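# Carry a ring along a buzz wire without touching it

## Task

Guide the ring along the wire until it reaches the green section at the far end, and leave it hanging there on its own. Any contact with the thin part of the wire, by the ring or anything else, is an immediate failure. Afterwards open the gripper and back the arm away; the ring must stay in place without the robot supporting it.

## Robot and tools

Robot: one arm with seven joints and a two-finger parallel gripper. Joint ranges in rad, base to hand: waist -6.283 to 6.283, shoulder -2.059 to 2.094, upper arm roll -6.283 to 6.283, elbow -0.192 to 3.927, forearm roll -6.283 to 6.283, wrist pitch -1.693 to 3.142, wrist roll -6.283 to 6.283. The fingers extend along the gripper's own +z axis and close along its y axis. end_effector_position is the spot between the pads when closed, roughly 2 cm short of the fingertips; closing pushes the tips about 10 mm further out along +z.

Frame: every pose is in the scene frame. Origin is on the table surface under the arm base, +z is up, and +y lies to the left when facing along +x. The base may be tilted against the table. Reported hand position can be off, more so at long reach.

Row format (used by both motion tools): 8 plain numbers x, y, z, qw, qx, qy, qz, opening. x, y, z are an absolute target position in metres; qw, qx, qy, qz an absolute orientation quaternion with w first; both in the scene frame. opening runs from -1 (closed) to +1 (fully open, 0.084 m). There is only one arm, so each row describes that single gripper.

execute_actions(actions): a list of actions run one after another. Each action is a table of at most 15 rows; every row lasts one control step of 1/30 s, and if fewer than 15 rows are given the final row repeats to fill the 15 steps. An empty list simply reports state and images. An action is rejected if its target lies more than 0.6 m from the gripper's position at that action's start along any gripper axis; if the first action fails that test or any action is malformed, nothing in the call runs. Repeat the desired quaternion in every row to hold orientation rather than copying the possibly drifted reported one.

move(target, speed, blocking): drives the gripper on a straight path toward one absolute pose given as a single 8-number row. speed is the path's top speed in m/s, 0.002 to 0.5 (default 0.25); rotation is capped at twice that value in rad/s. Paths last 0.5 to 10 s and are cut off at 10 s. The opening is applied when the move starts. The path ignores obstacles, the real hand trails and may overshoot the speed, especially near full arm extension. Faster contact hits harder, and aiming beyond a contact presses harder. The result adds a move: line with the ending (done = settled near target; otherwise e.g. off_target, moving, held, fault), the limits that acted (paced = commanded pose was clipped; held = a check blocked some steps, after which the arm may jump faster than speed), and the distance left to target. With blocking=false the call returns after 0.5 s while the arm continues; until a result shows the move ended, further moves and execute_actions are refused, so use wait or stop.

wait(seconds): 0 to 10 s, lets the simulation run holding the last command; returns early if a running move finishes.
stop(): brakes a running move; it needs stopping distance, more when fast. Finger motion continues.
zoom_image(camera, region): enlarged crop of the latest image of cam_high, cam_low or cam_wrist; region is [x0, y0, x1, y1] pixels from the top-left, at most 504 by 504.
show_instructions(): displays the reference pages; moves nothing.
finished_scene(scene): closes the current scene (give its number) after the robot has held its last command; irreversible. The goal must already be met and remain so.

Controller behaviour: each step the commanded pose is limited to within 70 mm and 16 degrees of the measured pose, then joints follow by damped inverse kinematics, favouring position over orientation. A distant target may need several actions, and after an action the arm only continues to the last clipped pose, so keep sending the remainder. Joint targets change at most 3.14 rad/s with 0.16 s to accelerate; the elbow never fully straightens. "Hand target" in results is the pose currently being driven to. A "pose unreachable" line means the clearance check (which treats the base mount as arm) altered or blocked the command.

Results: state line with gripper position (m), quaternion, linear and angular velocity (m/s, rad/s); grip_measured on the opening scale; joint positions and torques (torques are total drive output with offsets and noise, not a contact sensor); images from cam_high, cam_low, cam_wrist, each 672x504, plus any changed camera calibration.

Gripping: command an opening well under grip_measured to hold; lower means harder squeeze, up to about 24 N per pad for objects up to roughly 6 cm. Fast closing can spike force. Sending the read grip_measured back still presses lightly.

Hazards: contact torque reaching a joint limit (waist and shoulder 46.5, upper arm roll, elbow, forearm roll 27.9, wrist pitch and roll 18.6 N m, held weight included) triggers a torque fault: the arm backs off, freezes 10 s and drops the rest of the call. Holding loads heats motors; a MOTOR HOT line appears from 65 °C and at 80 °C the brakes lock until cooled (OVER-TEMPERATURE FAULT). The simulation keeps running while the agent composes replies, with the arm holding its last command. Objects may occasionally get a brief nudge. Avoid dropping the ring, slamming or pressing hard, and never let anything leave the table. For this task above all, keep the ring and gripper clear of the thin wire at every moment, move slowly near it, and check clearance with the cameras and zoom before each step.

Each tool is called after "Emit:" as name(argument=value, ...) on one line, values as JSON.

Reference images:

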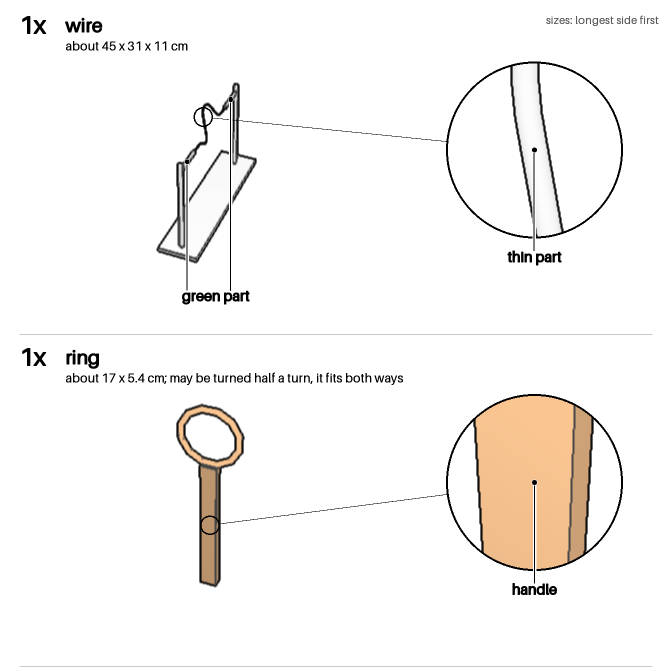

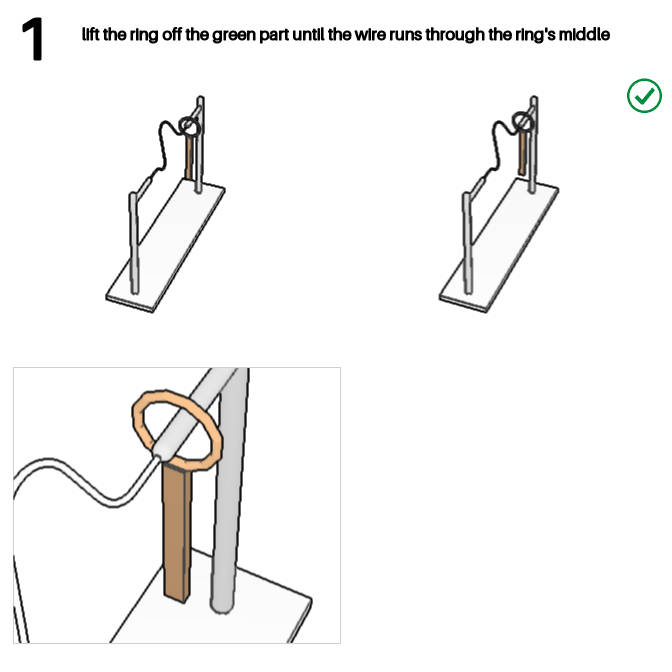

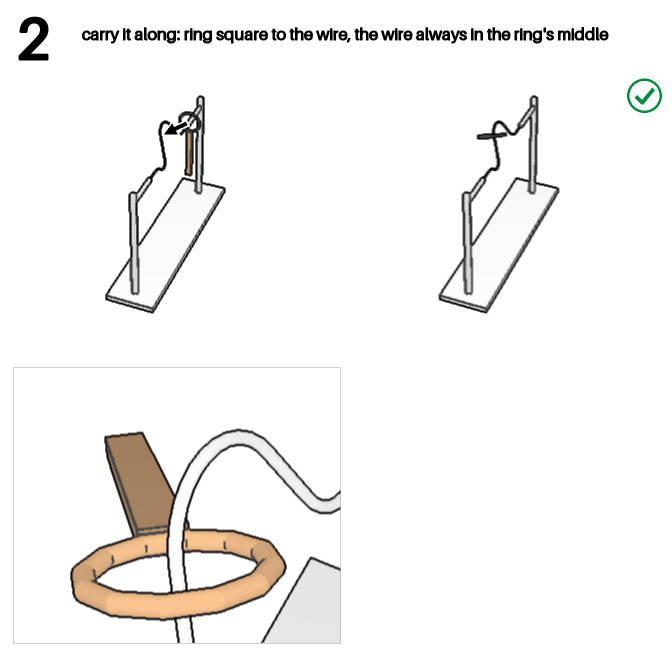

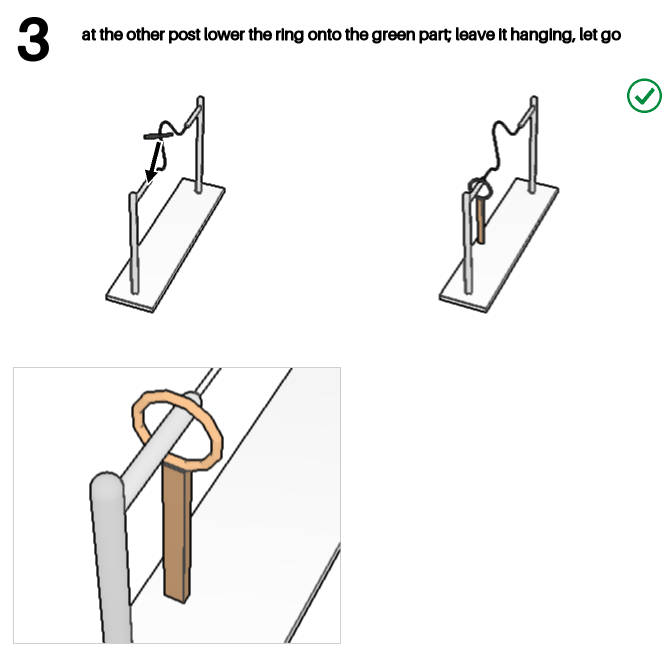

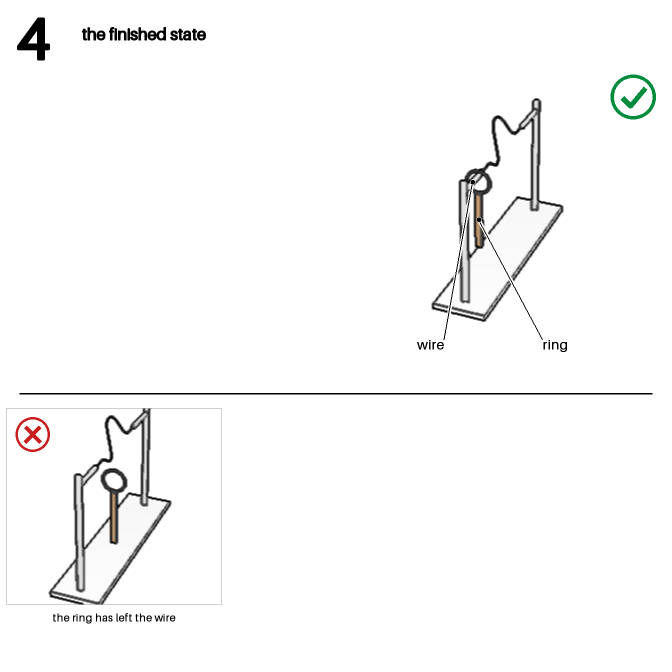

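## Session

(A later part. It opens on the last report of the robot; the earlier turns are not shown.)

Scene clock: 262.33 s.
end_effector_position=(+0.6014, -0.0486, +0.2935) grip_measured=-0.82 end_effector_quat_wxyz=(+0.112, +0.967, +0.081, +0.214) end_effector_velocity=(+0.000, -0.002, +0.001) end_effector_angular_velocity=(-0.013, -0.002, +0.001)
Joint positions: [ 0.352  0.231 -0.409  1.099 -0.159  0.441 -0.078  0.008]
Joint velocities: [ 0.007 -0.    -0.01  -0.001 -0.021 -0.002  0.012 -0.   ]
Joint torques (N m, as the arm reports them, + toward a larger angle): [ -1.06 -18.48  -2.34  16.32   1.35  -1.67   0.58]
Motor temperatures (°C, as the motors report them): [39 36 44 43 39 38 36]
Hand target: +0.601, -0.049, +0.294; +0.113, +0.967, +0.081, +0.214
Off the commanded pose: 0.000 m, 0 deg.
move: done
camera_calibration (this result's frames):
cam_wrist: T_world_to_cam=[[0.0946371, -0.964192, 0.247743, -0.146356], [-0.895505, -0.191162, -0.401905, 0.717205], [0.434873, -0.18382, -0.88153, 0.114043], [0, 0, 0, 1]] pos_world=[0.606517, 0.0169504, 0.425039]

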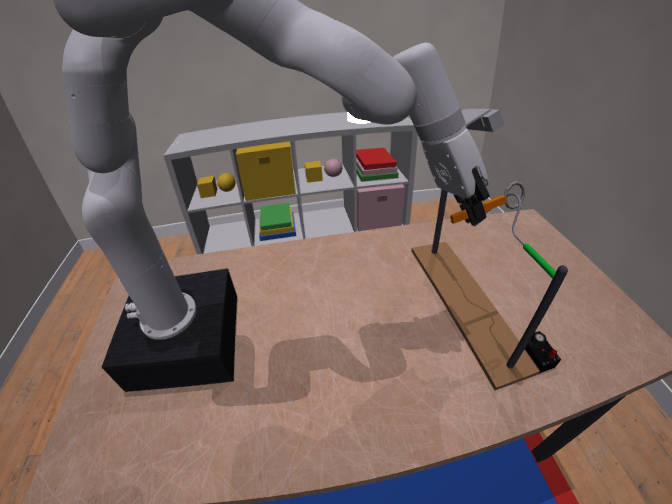

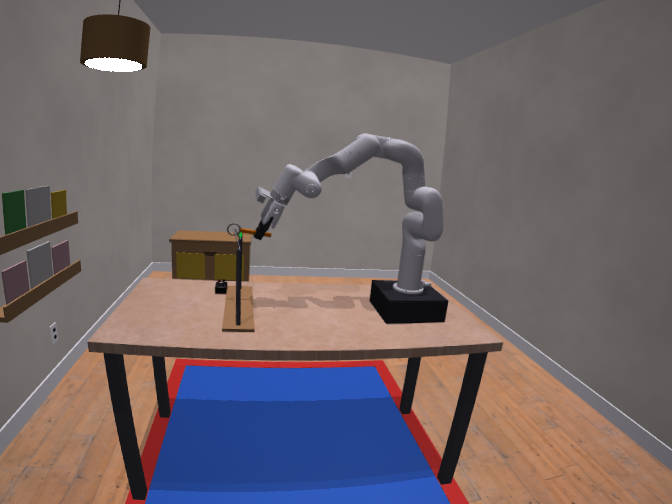

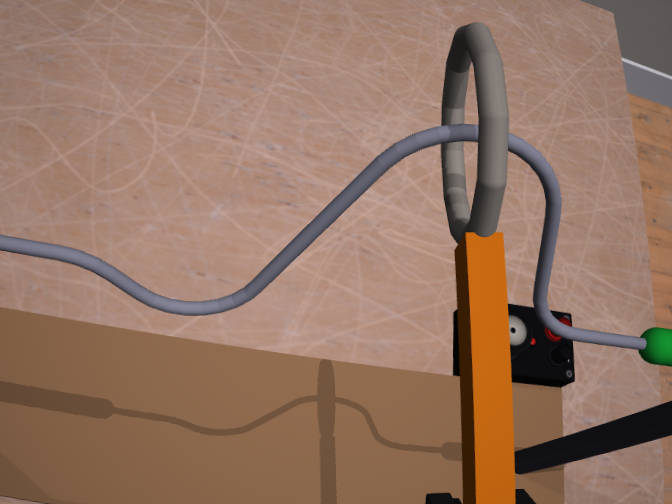

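Emit:
move(target=[0.6029,-0.0572,0.2971,0.2244,0.9385,0.1600,0.2079,-1], speed=0.05)

Emit:
move(target=[0.6051,-0.0642,0.3024,0.3311,0.8919,0.2362,0.1976,-1], speed=0.05)

Scene clock: 267.50 s.
end_effector_position=(+0.6029, -0.0569, +0.2969) grip_measured=-0.83 end_effector_quat_wxyz=(+0.223, +0.939, +0.160, +0.208) end_effector_velocity=(+0.000, -0.001, +0.000) end_effector_angular_velocity=(-0.012, -0.002, +0.003)
Joint positions: [ 0.49   0.245 -0.54   1.09  -0.549  0.431  0.095  0.008]
Joint velocities: [ 0.006  0.    -0.007 -0.001 -0.02  -0.001  0.011  0.   ]
Joint torques (N m, as the arm reports them, + toward a larger angle): [ -0.94 -18.4   -2.69  16.24   1.23  -1.13   0.56]
Motor temperatures (°C, as the motors report them): [39 35 44 43 39 38 36]
Hand target: +0.603, -0.057, +0.297; +0.224, +0.939, +0.160, +0.208
Off the commanded pose: 0.000 m, 0 deg.
move: done
camera_calibration (this result's frames):
cam_wrist: T_world_to_cam=[[0.194525, -0.853758, 0.482967, -0.279138], [-0.864092, -0.382173, -0.32755, 0.666384], [0.464225, -0.353611, -0.812068, 0.0668872], [0, 0, 0, 1]] pos_world=[0.599066, 0.0400099, 0.407405]

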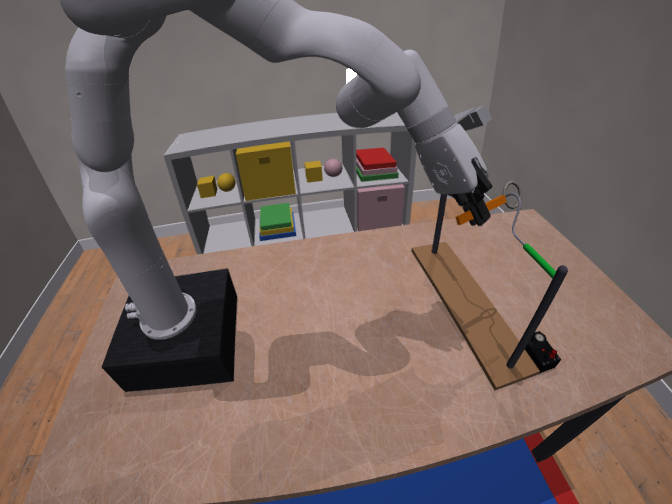

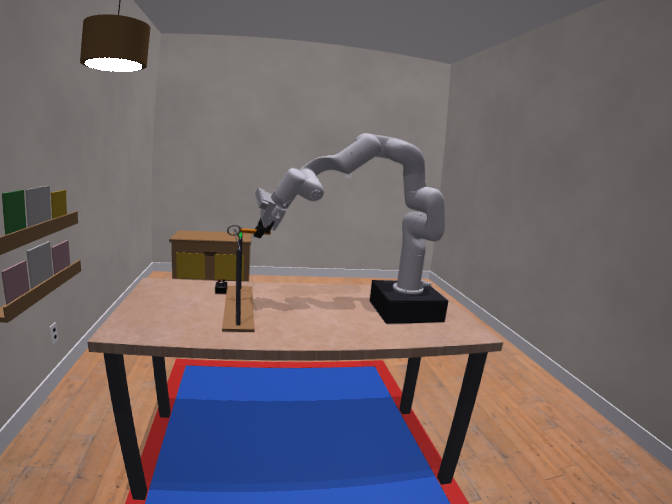

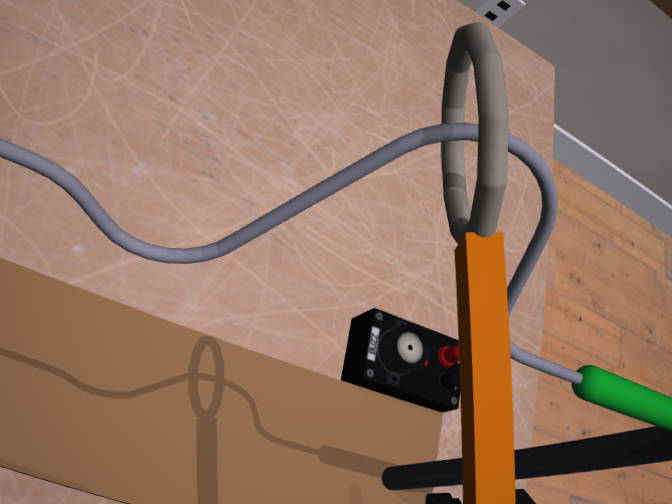

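Scene clock: 270.57 s.
end_effector_position=(+0.6050, -0.0640, +0.3021) grip_measured=-0.83 end_effector_quat_wxyz=(+0.330, +0.892, +0.236, +0.197) end_effector_velocity=(+0.001, -0.001, +0.002) end_effector_angular_velocity=(-0.011, -0.005, +0.002)
Joint positions: [ 0.618  0.269 -0.656  1.089 -0.927  0.455  0.262  0.008]
Joint velocities: [ 0.005  0.    -0.006  0.002 -0.018  0.001  0.01  -0.   ]
Joint torques (N m, as the arm reports them, + toward a larger angle): [ -0.93 -17.09  -3.31  15.89   1.46  -0.66   0.59]
Motor temperatures (°C, as the motors report them): [39 35 44 43 39 38 36]
Hand target: +0.605, -0.064, +0.302; +0.331, +0.892, +0.236, +0.197
Off the commanded pose: 0.000 m, 0 deg.
move: done
camera_calibration (this result's frames):
cam_wrist: T_world_to_cam=[[0.278757, -0.677126, 0.681025, -0.387595], [-0.813206, -0.543658, -0.207685, 0.589918], [0.510873, -0.49592, -0.702191, -0.00289769], [0, 0, 0, 1]] pos_world=[0.58925, 0.0568255, 0.384444]

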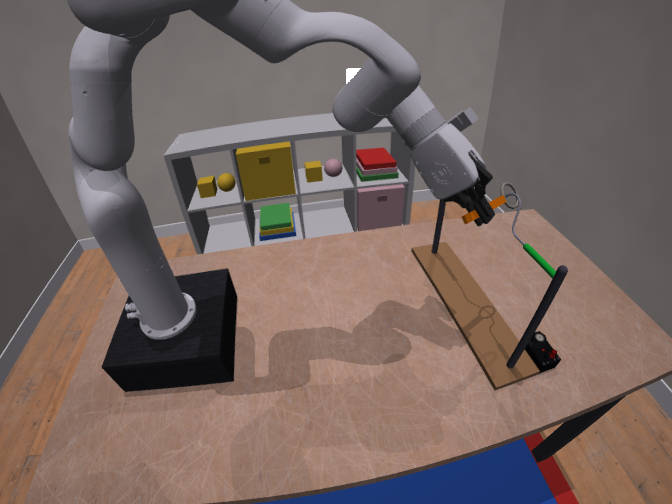

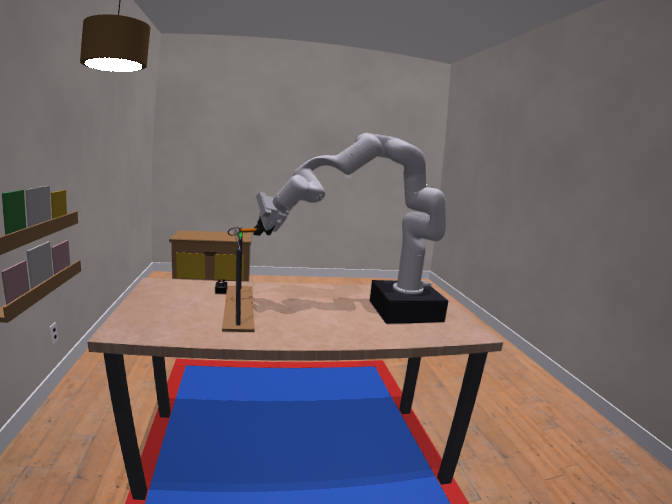

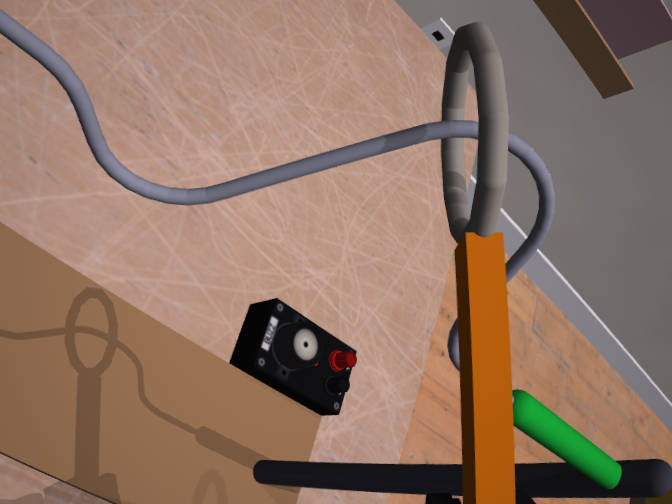

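Emit:
move(target=[0.6083,-0.0695,0.3098,0.4374,0.8234,0.3120,0.1824,-1], speed=0.05)

Emit:
zoom_image(camera="cam_low", region=[215, 210, 275, 255])

Scene clock: 275.50 s.
end_effector_position=(+0.6082, -0.0694, +0.3095) grip_measured=-0.83 end_effector_quat_wxyz=(+0.437, +0.824, +0.312, +0.182) end_effector_velocity=(-0.000, -0.001, +0.001) end_effector_angular_velocity=(-0.009, -0.002, +0.002)
Joint positions: [ 0.728  0.301 -0.74   1.084 -1.294  0.516  0.412  0.008]
Joint velocities: [ 0.004  0.    -0.004 -0.001 -0.015  0.003  0.008 -0.   ]
Joint torques (N m, as the arm reports them, + toward a larger angle): [ -0.57 -16.48  -4.07  15.61   1.57   0.18   0.44]
Motor temperatures (°C, as the motors report them): [39 35 44 43 39 38 36]
Hand target: +0.608, -0.069, +0.309; +0.437, +0.824, +0.312, +0.182
Off the commanded pose: 0.000 m, 0 deg.
move: done
camera_calibration (this result's frames):
cam_wrist: T_world_to_cam=[[0.343528, -0.43232, 0.833719, -0.466792], [-0.742434, -0.668675, -0.0408232, 0.487726], [0.575136, -0.604957, -0.550678, -0.0955599], [0, 0, 0, 1]] pos_world=[0.57742, 0.0665166, 0.356462]

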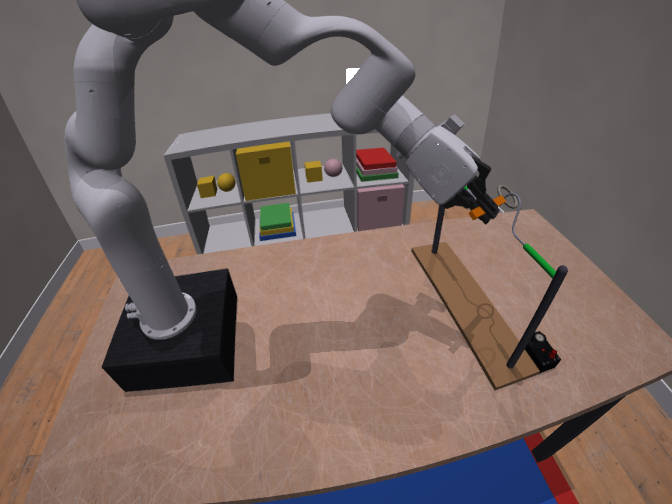

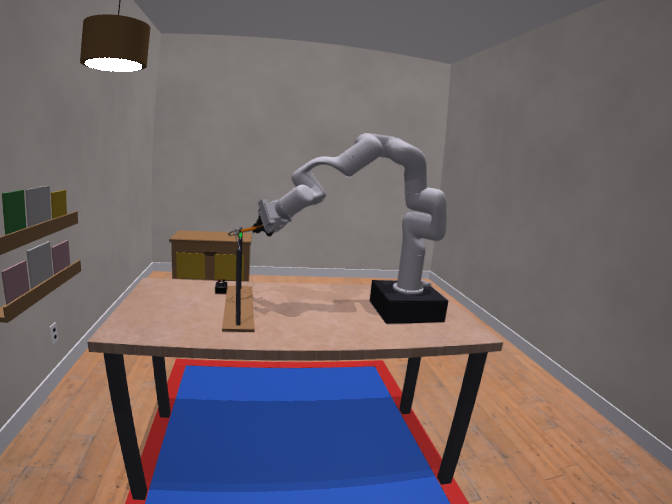

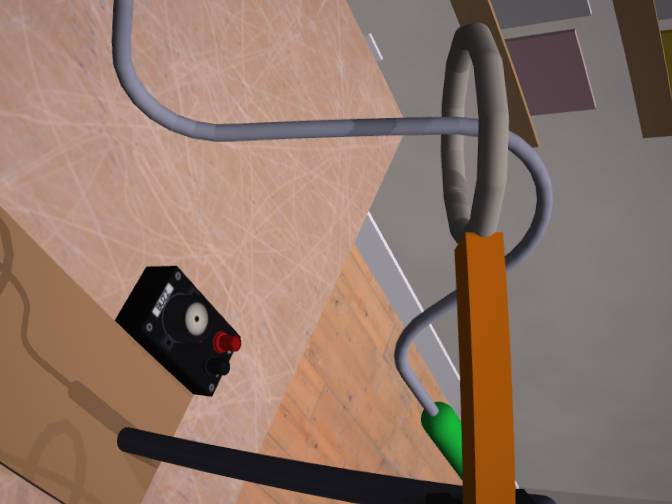

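Region (215, 210, 275, 255) of cam_low's 672x504 image, scaled by 8.400, with more detail than that image has; it fills the top 378 rows of this view, and the rest is white.

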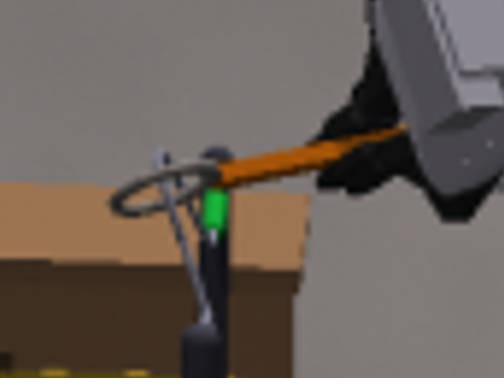

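Emit:
move(target=[0.5924,-0.0505,0.2723,0.4374,0.8234,0.3120,0.1824,-1], speed=0.03)

Emit:
zoom_image(camera="cam_low", region=[215, 210, 275, 255])

Scene clock: 286.77 s.
end_effector_position=(+0.5925, -0.0506, +0.2724) grip_measured=-0.83 end_effector_quat_wxyz=(+0.437, +0.824, +0.312, +0.182) end_effector_velocity=(-0.001, -0.001, -0.001) end_effector_angular_velocity=(+0.001, -0.002, -0.004)
Joint positions: [ 0.772  0.337 -0.737  1.03  -1.375  0.523  0.565  0.008]
Joint velocities: [ 0.001  0.002 -0.001 -0.002 -0.005  0.001  0.011 -0.   ]
Joint torques (N m, as the arm reports them, + toward a larger angle): [ -0.45 -16.57  -4.39  14.94   1.85   0.48   0.71]
Motor temperatures (°C, as the motors report them): [39 35 44 43 39 38 36]
Hand target: +0.592, -0.050, +0.272; +0.437, +0.824, +0.312, +0.182
Off the commanded pose: 0.000 m, 0 deg.
move: done
camera_calibration (this result's frames):
cam_wrist: T_world_to_cam=[[0.342957, -0.431273, 0.834496, -0.422208], [-0.7424, -0.668732, -0.0404968, 0.486983], [0.575519, -0.605642, -0.549523, -0.0961253], [0, 0, 0, 1]] pos_world=[0.561657, 0.0853565, 0.319229]

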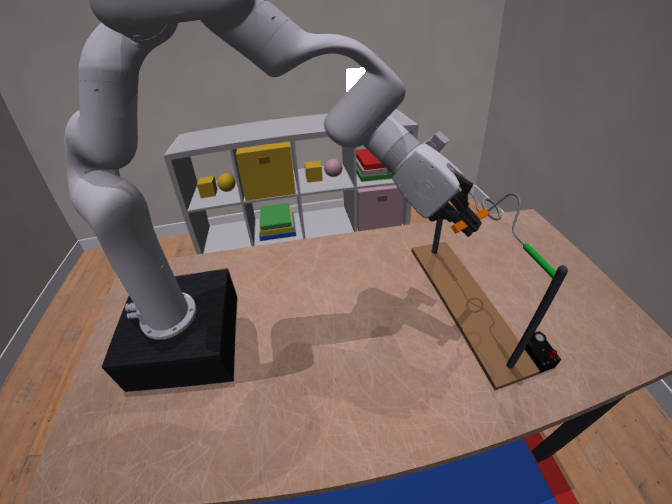

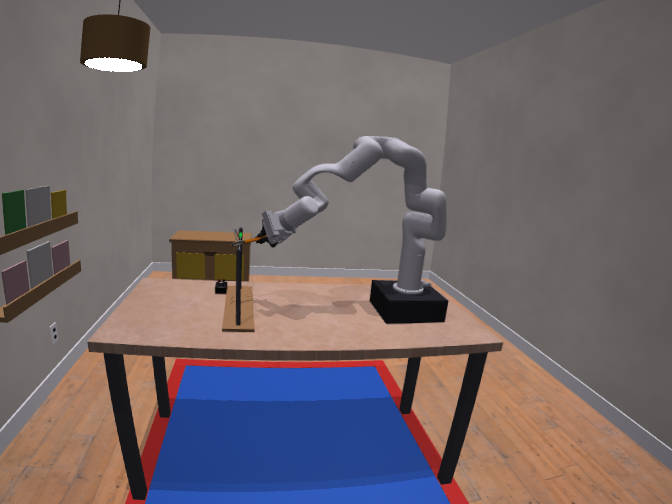

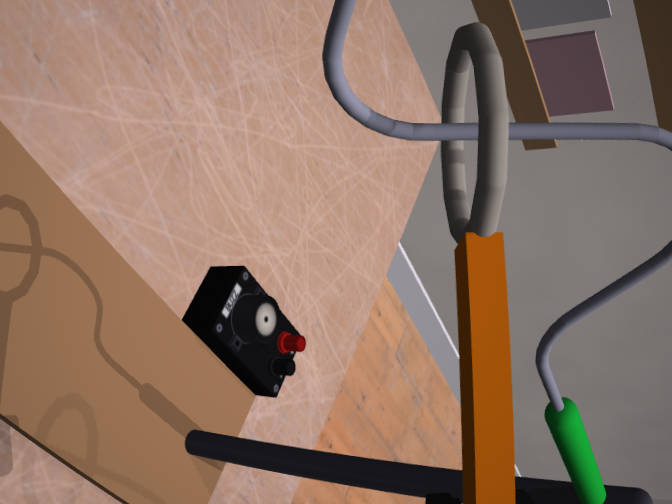

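Region (215, 210, 275, 255) of cam_low's 672x504 image, scaled by 8.400, with more detail than that image has; it fills the top 378 rows of this view, and the rest is white.

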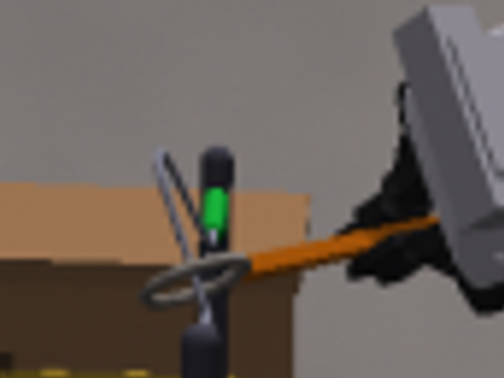

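Emit:
move(target=[0.5878,-0.045,0.2614,0.4374,0.8234,0.3120,0.1824,-1], speed=0.03)

Emit:
move(target=[0.5806,-0.033,0.2447,0.3311,0.8919,0.2362,0.1976,-1], speed=0.05)

Scene clock: 294.20 s.
end_effector_position=(+0.5879, -0.0451, +0.2616) grip_measured=-0.83 end_effector_quat_wxyz=(+0.437, +0.823, +0.312, +0.182) end_effector_velocity=(-0.000, -0.000, -0.000) end_effector_angular_velocity=(+0.000, -0.003, -0.001)
Joint positions: [ 0.783  0.35  -0.734  1.017 -1.395  0.524  0.609  0.008]
Joint velocities: [ 0.001  0.001 -0.001 -0.    -0.004  0.     0.008  0.   ]
Joint torques (N m, as the arm reports them, + toward a larger angle): [ -1.05 -16.4   -4.4   14.74   1.33   0.63   0.57]
Motor temperatures (°C, as the motors report them): [39 35 44 43 39 38 36]
Hand target: +0.588, -0.045, +0.261; +0.437, +0.823, +0.312, +0.182
Off the commanded pose: 0.000 m, 0 deg.
move: done
camera_calibration (this result's frames):
cam_wrist: T_world_to_cam=[[0.342822, -0.431087, 0.834648, -0.409162], [-0.742309, -0.66883, -0.0405495, 0.486781], [0.575718, -0.605665, -0.549289, -0.096289], [0, 0, 0, 1]] pos_world=[0.557047, 0.0908708, 0.308354]

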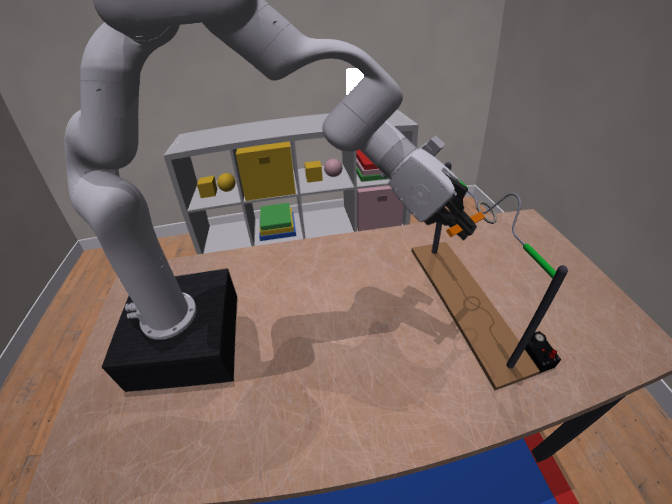

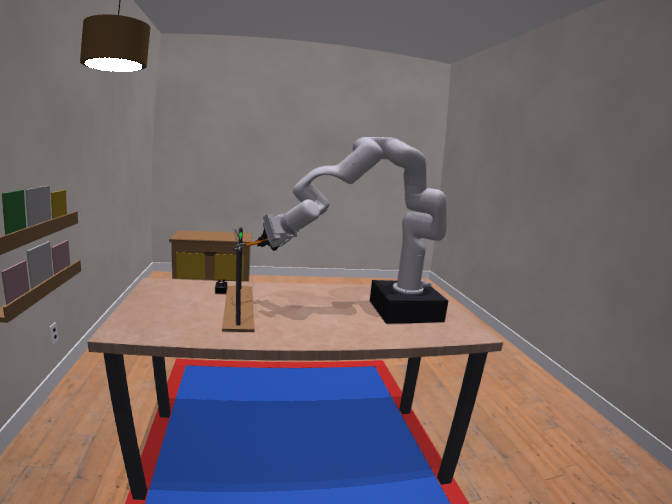

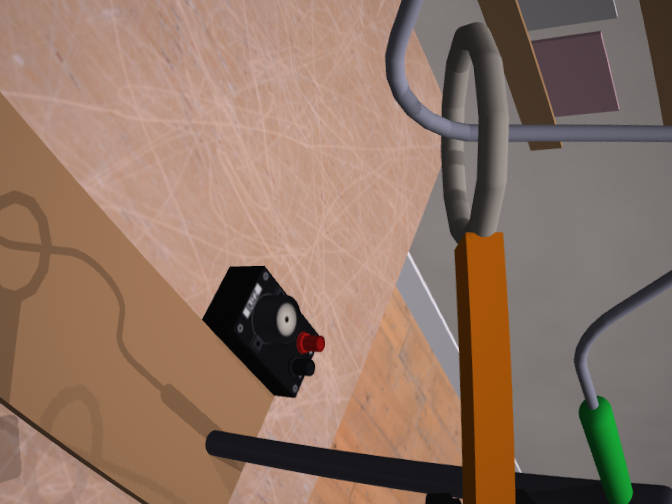

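Scene clock: 297.43 s.
end_effector_position=(+0.5807, -0.0331, +0.2451) grip_measured=-0.83 end_effector_quat_wxyz=(+0.332, +0.892, +0.236, +0.198) end_effector_velocity=(+0.000, +0.001, +0.000) end_effector_angular_velocity=(+0.009, +0.001, -0.001)
Joint positions: [ 0.688  0.32  -0.666  1.001 -1.104  0.416  0.531  0.008]
Joint velocities: [-0.004 -0.001  0.004  0.001  0.013 -0.004 -0.008 -0.   ]
Joint torques (N m, as the arm reports them, + toward a larger angle): [ -1.1  -16.76  -3.79  14.82   1.25  -0.28   0.59]
Motor temperatures (°C, as the motors report them): [39 35 45 43 39 38 36]
Hand target: +0.581, -0.033, +0.245; +0.331, +0.892, +0.236, +0.198
Off the commanded pose: 0.000 m, 0 deg.
move: done
camera_calibration (this result's frames):
cam_wrist: T_world_to_cam=[[0.27774, -0.674962, 0.683584, -0.321003], [-0.812682, -0.544524, -0.207464, 0.574742], [0.512258, -0.497916, -0.699766, -0.0166756], [0, 0, 0, 1]] pos_world=[0.56478, 0.0879928, 0.327001]

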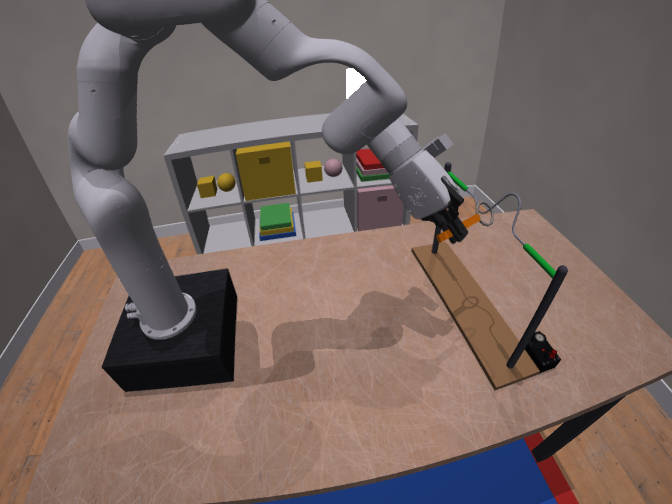

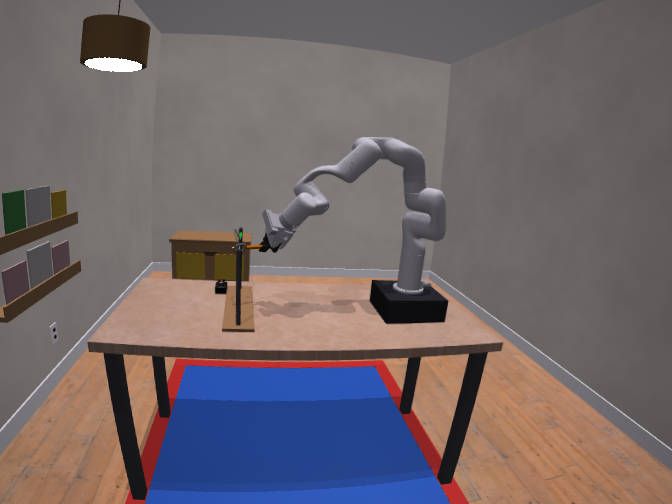

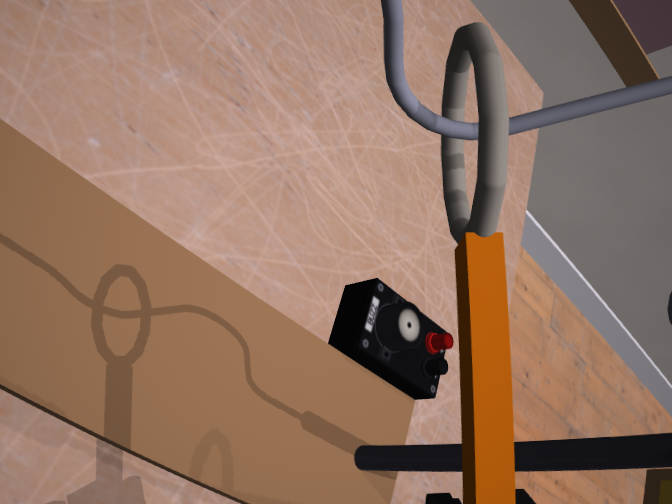

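Emit:
move(target=[0.5755,-0.0174,0.2326,0.2244,0.9385,0.1600,0.2079,-1], speed=0.05)

Emit:
move(target=[0.5722,0.0014,0.2248,0.1133,0.9668,0.0808,0.2142,-1], speed=0.05)

Scene clock: 303.80 s.
end_effector_position=(+0.5756, -0.0176, +0.2329) grip_measured=-0.83 end_effector_quat_wxyz=(+0.225, +0.938, +0.160, +0.208) end_effector_velocity=(-0.000, +0.002, -0.001) end_effector_angular_velocity=(+0.012, +0.002, -0.002)
Joint positions: [ 0.563  0.292 -0.553  0.973 -0.776  0.333  0.407  0.008]
Joint velocities: [-0.008 -0.001  0.01  -0.001  0.018 -0.003 -0.011  0.   ]
Joint torques (N m, as the arm reports them, + toward a larger angle): [ -1.38 -17.54  -3.19  14.63   1.52  -0.93   0.49]
Motor temperatures (°C, as the motors report them): [39 35 44 43 39 38 36]
Hand target: +0.576, -0.018, +0.233; +0.225, +0.938, +0.160, +0.208
Off the commanded pose: 0.000 m, 0 deg.
move: done
camera_calibration (this result's frames):
cam_wrist: T_world_to_cam=[[0.193618, -0.852111, 0.48623, -0.209575], [-0.863679, -0.383133, -0.327516, 0.636655], [0.465371, -0.356534, -0.810132, 0.0403761], [0, 0, 0, 1]] pos_world=[0.571653, 0.0797377, 0.343127]

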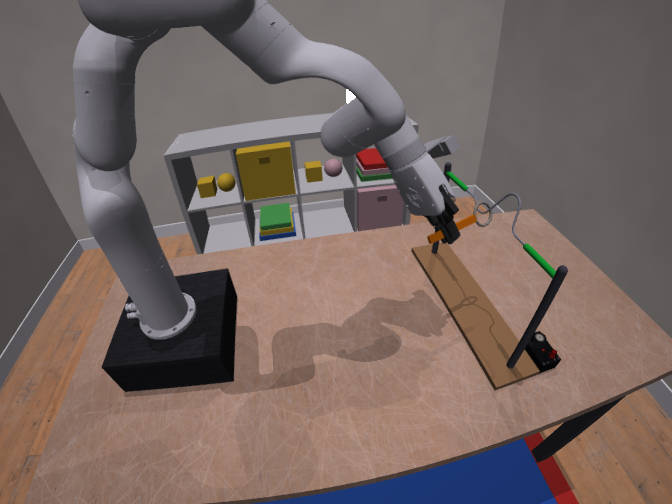

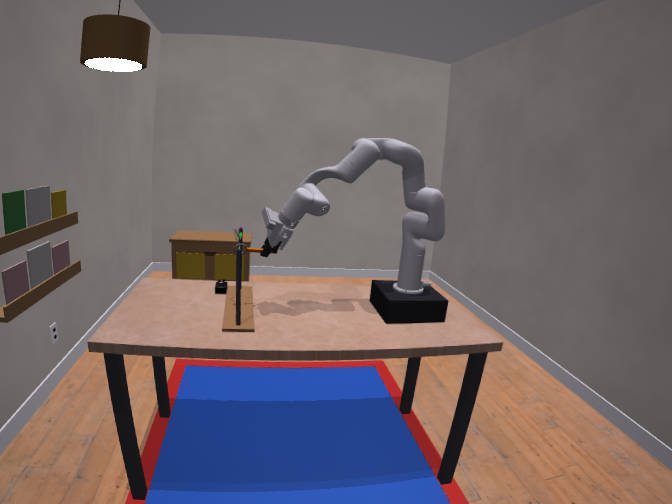

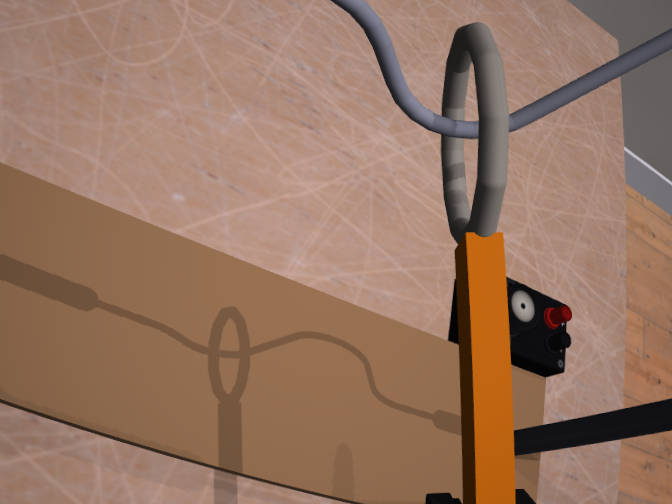

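Scene clock: 306.87 s.
end_effector_position=(+0.5723, +0.0011, +0.2251) grip_measured=-0.82 end_effector_quat_wxyz=(+0.114, +0.967, +0.081, +0.215) end_effector_velocity=(-0.001, +0.002, -0.001) end_effector_angular_velocity=(+0.012, +0.003, -0.000)
Joint positions: [ 0.39   0.267 -0.368  0.943 -0.389  0.275  0.229  0.008]
Joint velocities: [-0.012 -0.001  0.016 -0.002  0.023 -0.001 -0.016  0.   ]
Joint torques (N m, as the arm reports them, + toward a larger angle): [ -1.03 -18.36  -2.47  14.96   1.7   -1.28   0.6 ]
Motor temperatures (°C, as the motors report them): [39 35 44 43 39 38 36]
Hand target: +0.572, +0.001, +0.225; +0.114, +0.967, +0.081, +0.214
Off the commanded pose: 0.000 m, 0 deg.
move: done
camera_calibration (this result's frames):
cam_wrist: T_world_to_cam=[[0.0938273, -0.963246, 0.251702, -0.0791782], [-0.895237, -0.192245, -0.401987, 0.672968], [0.4356, -0.187616, -0.880371, 0.0749042], [0, 0, 0, 1]] pos_world=[0.577267, 0.0671596, 0.356397]

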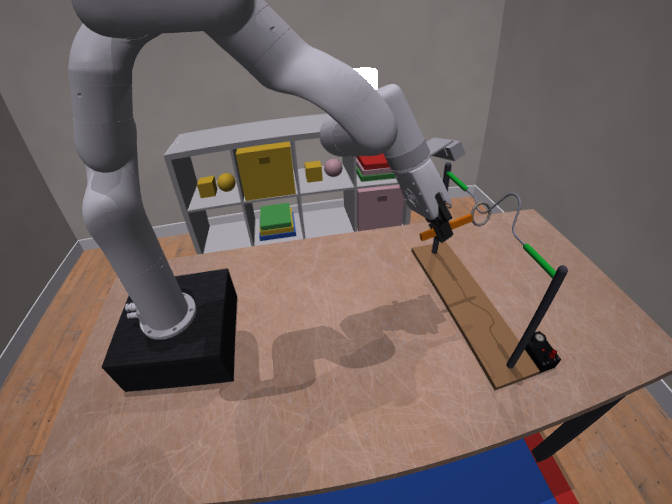

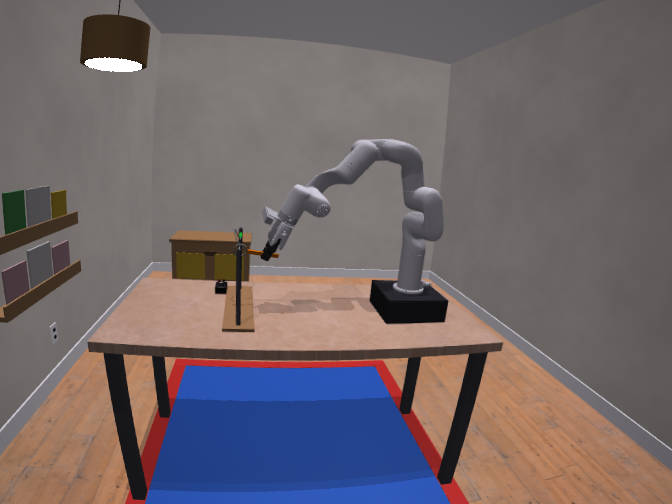

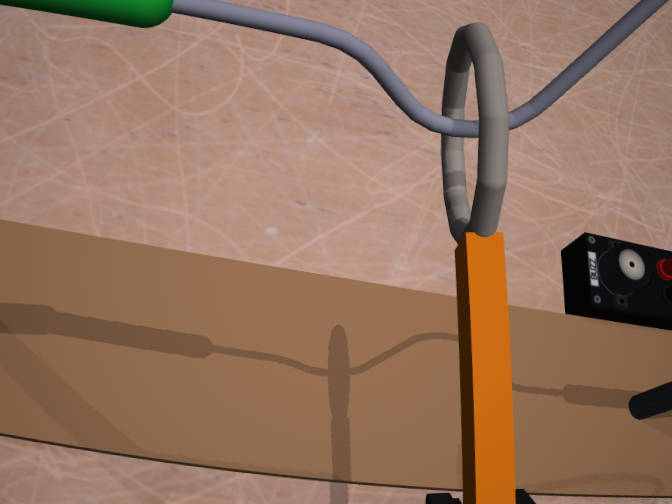

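Emit:
move(target=[0.5712,0.0216,0.2223,0,0.9763,0,0.2163,-1], speed=0.035)

Emit:
zoom_image(camera="cam_low", region=[215, 210, 275, 255])

Scene clock: 313.10 s.
end_effector_position=(+0.5712, +0.0212, +0.2225) grip_measured=-0.82 end_effector_quat_wxyz=(+0.001, +0.976, +0.000, +0.216) end_effector_velocity=(+0.000, +0.002, +0.000) end_effector_angular_velocity=(+0.012, -0.000, -0.001)
Joint positions: [ 0.172  0.252 -0.118  0.931  0.054  0.253  0.002  0.008]
Joint velocities: [-0.013 -0.001  0.016  0.     0.023 -0.    -0.016  0.   ]
Joint torques (N m, as the arm reports them, + toward a larger angle): [ -1.02 -19.12  -1.55  14.93   1.34  -1.69   0.33]
Motor temperatures (°C, as the motors report them): [39 35 44 43 39 38 36]
Hand target: +0.571, +0.021, +0.222; +0.001, +0.976, -0.000, +0.216
Off the commanded pose: 0.000 m, 0 deg.
move: done
camera_calibration (this result's frames):
cam_wrist: T_world_to_cam=[[-0.0140172, -0.9999, -0.00206509, 0.0597907], [-0.905146, 0.0135664, -0.424883, 0.681203], [0.424869, -0.00408648, -0.905246, 0.0846027], [0, 0, 0, 1]] pos_world=[0.581481, 0.0508889, 0.366141]

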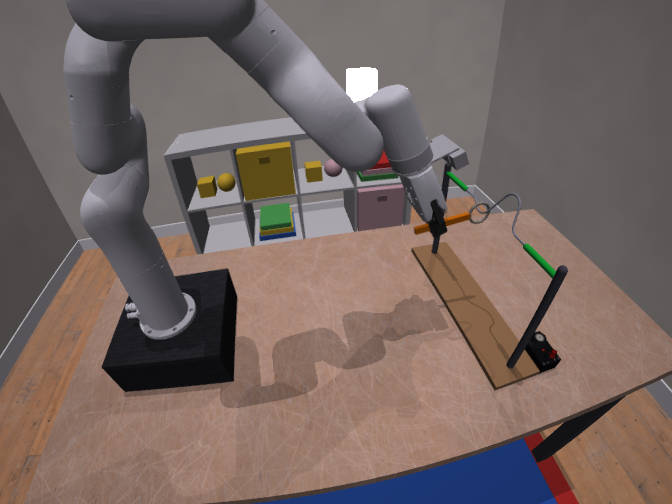

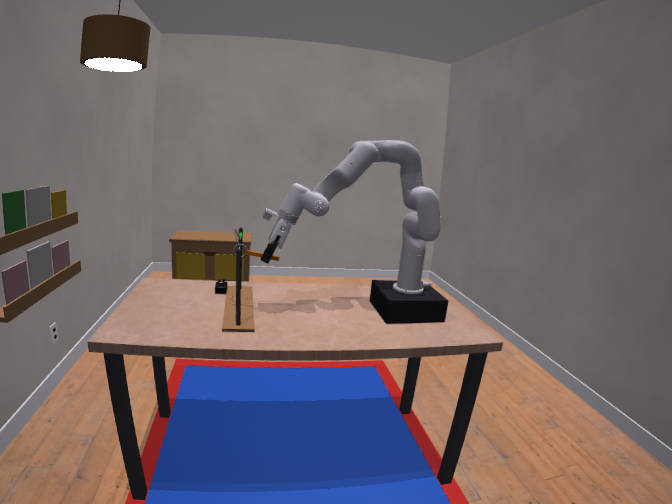

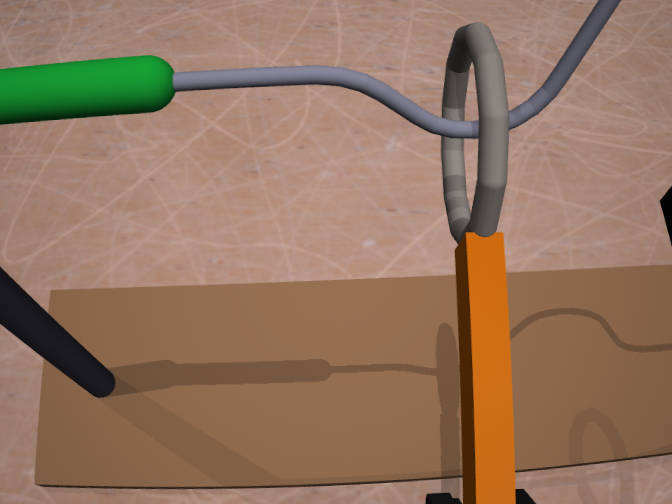

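Region (215, 210, 275, 255) of cam_low's 672x504 image, scaled by 8.400, with more detail than that image has; it fills the top 378 rows of this view, and the rest is white.

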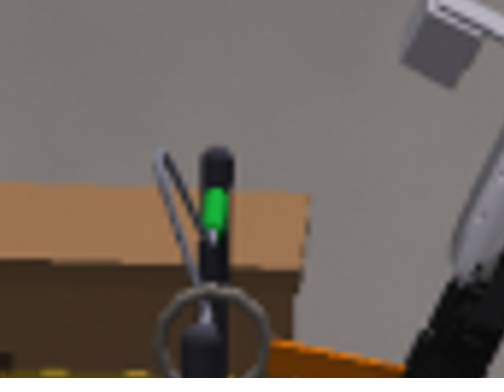

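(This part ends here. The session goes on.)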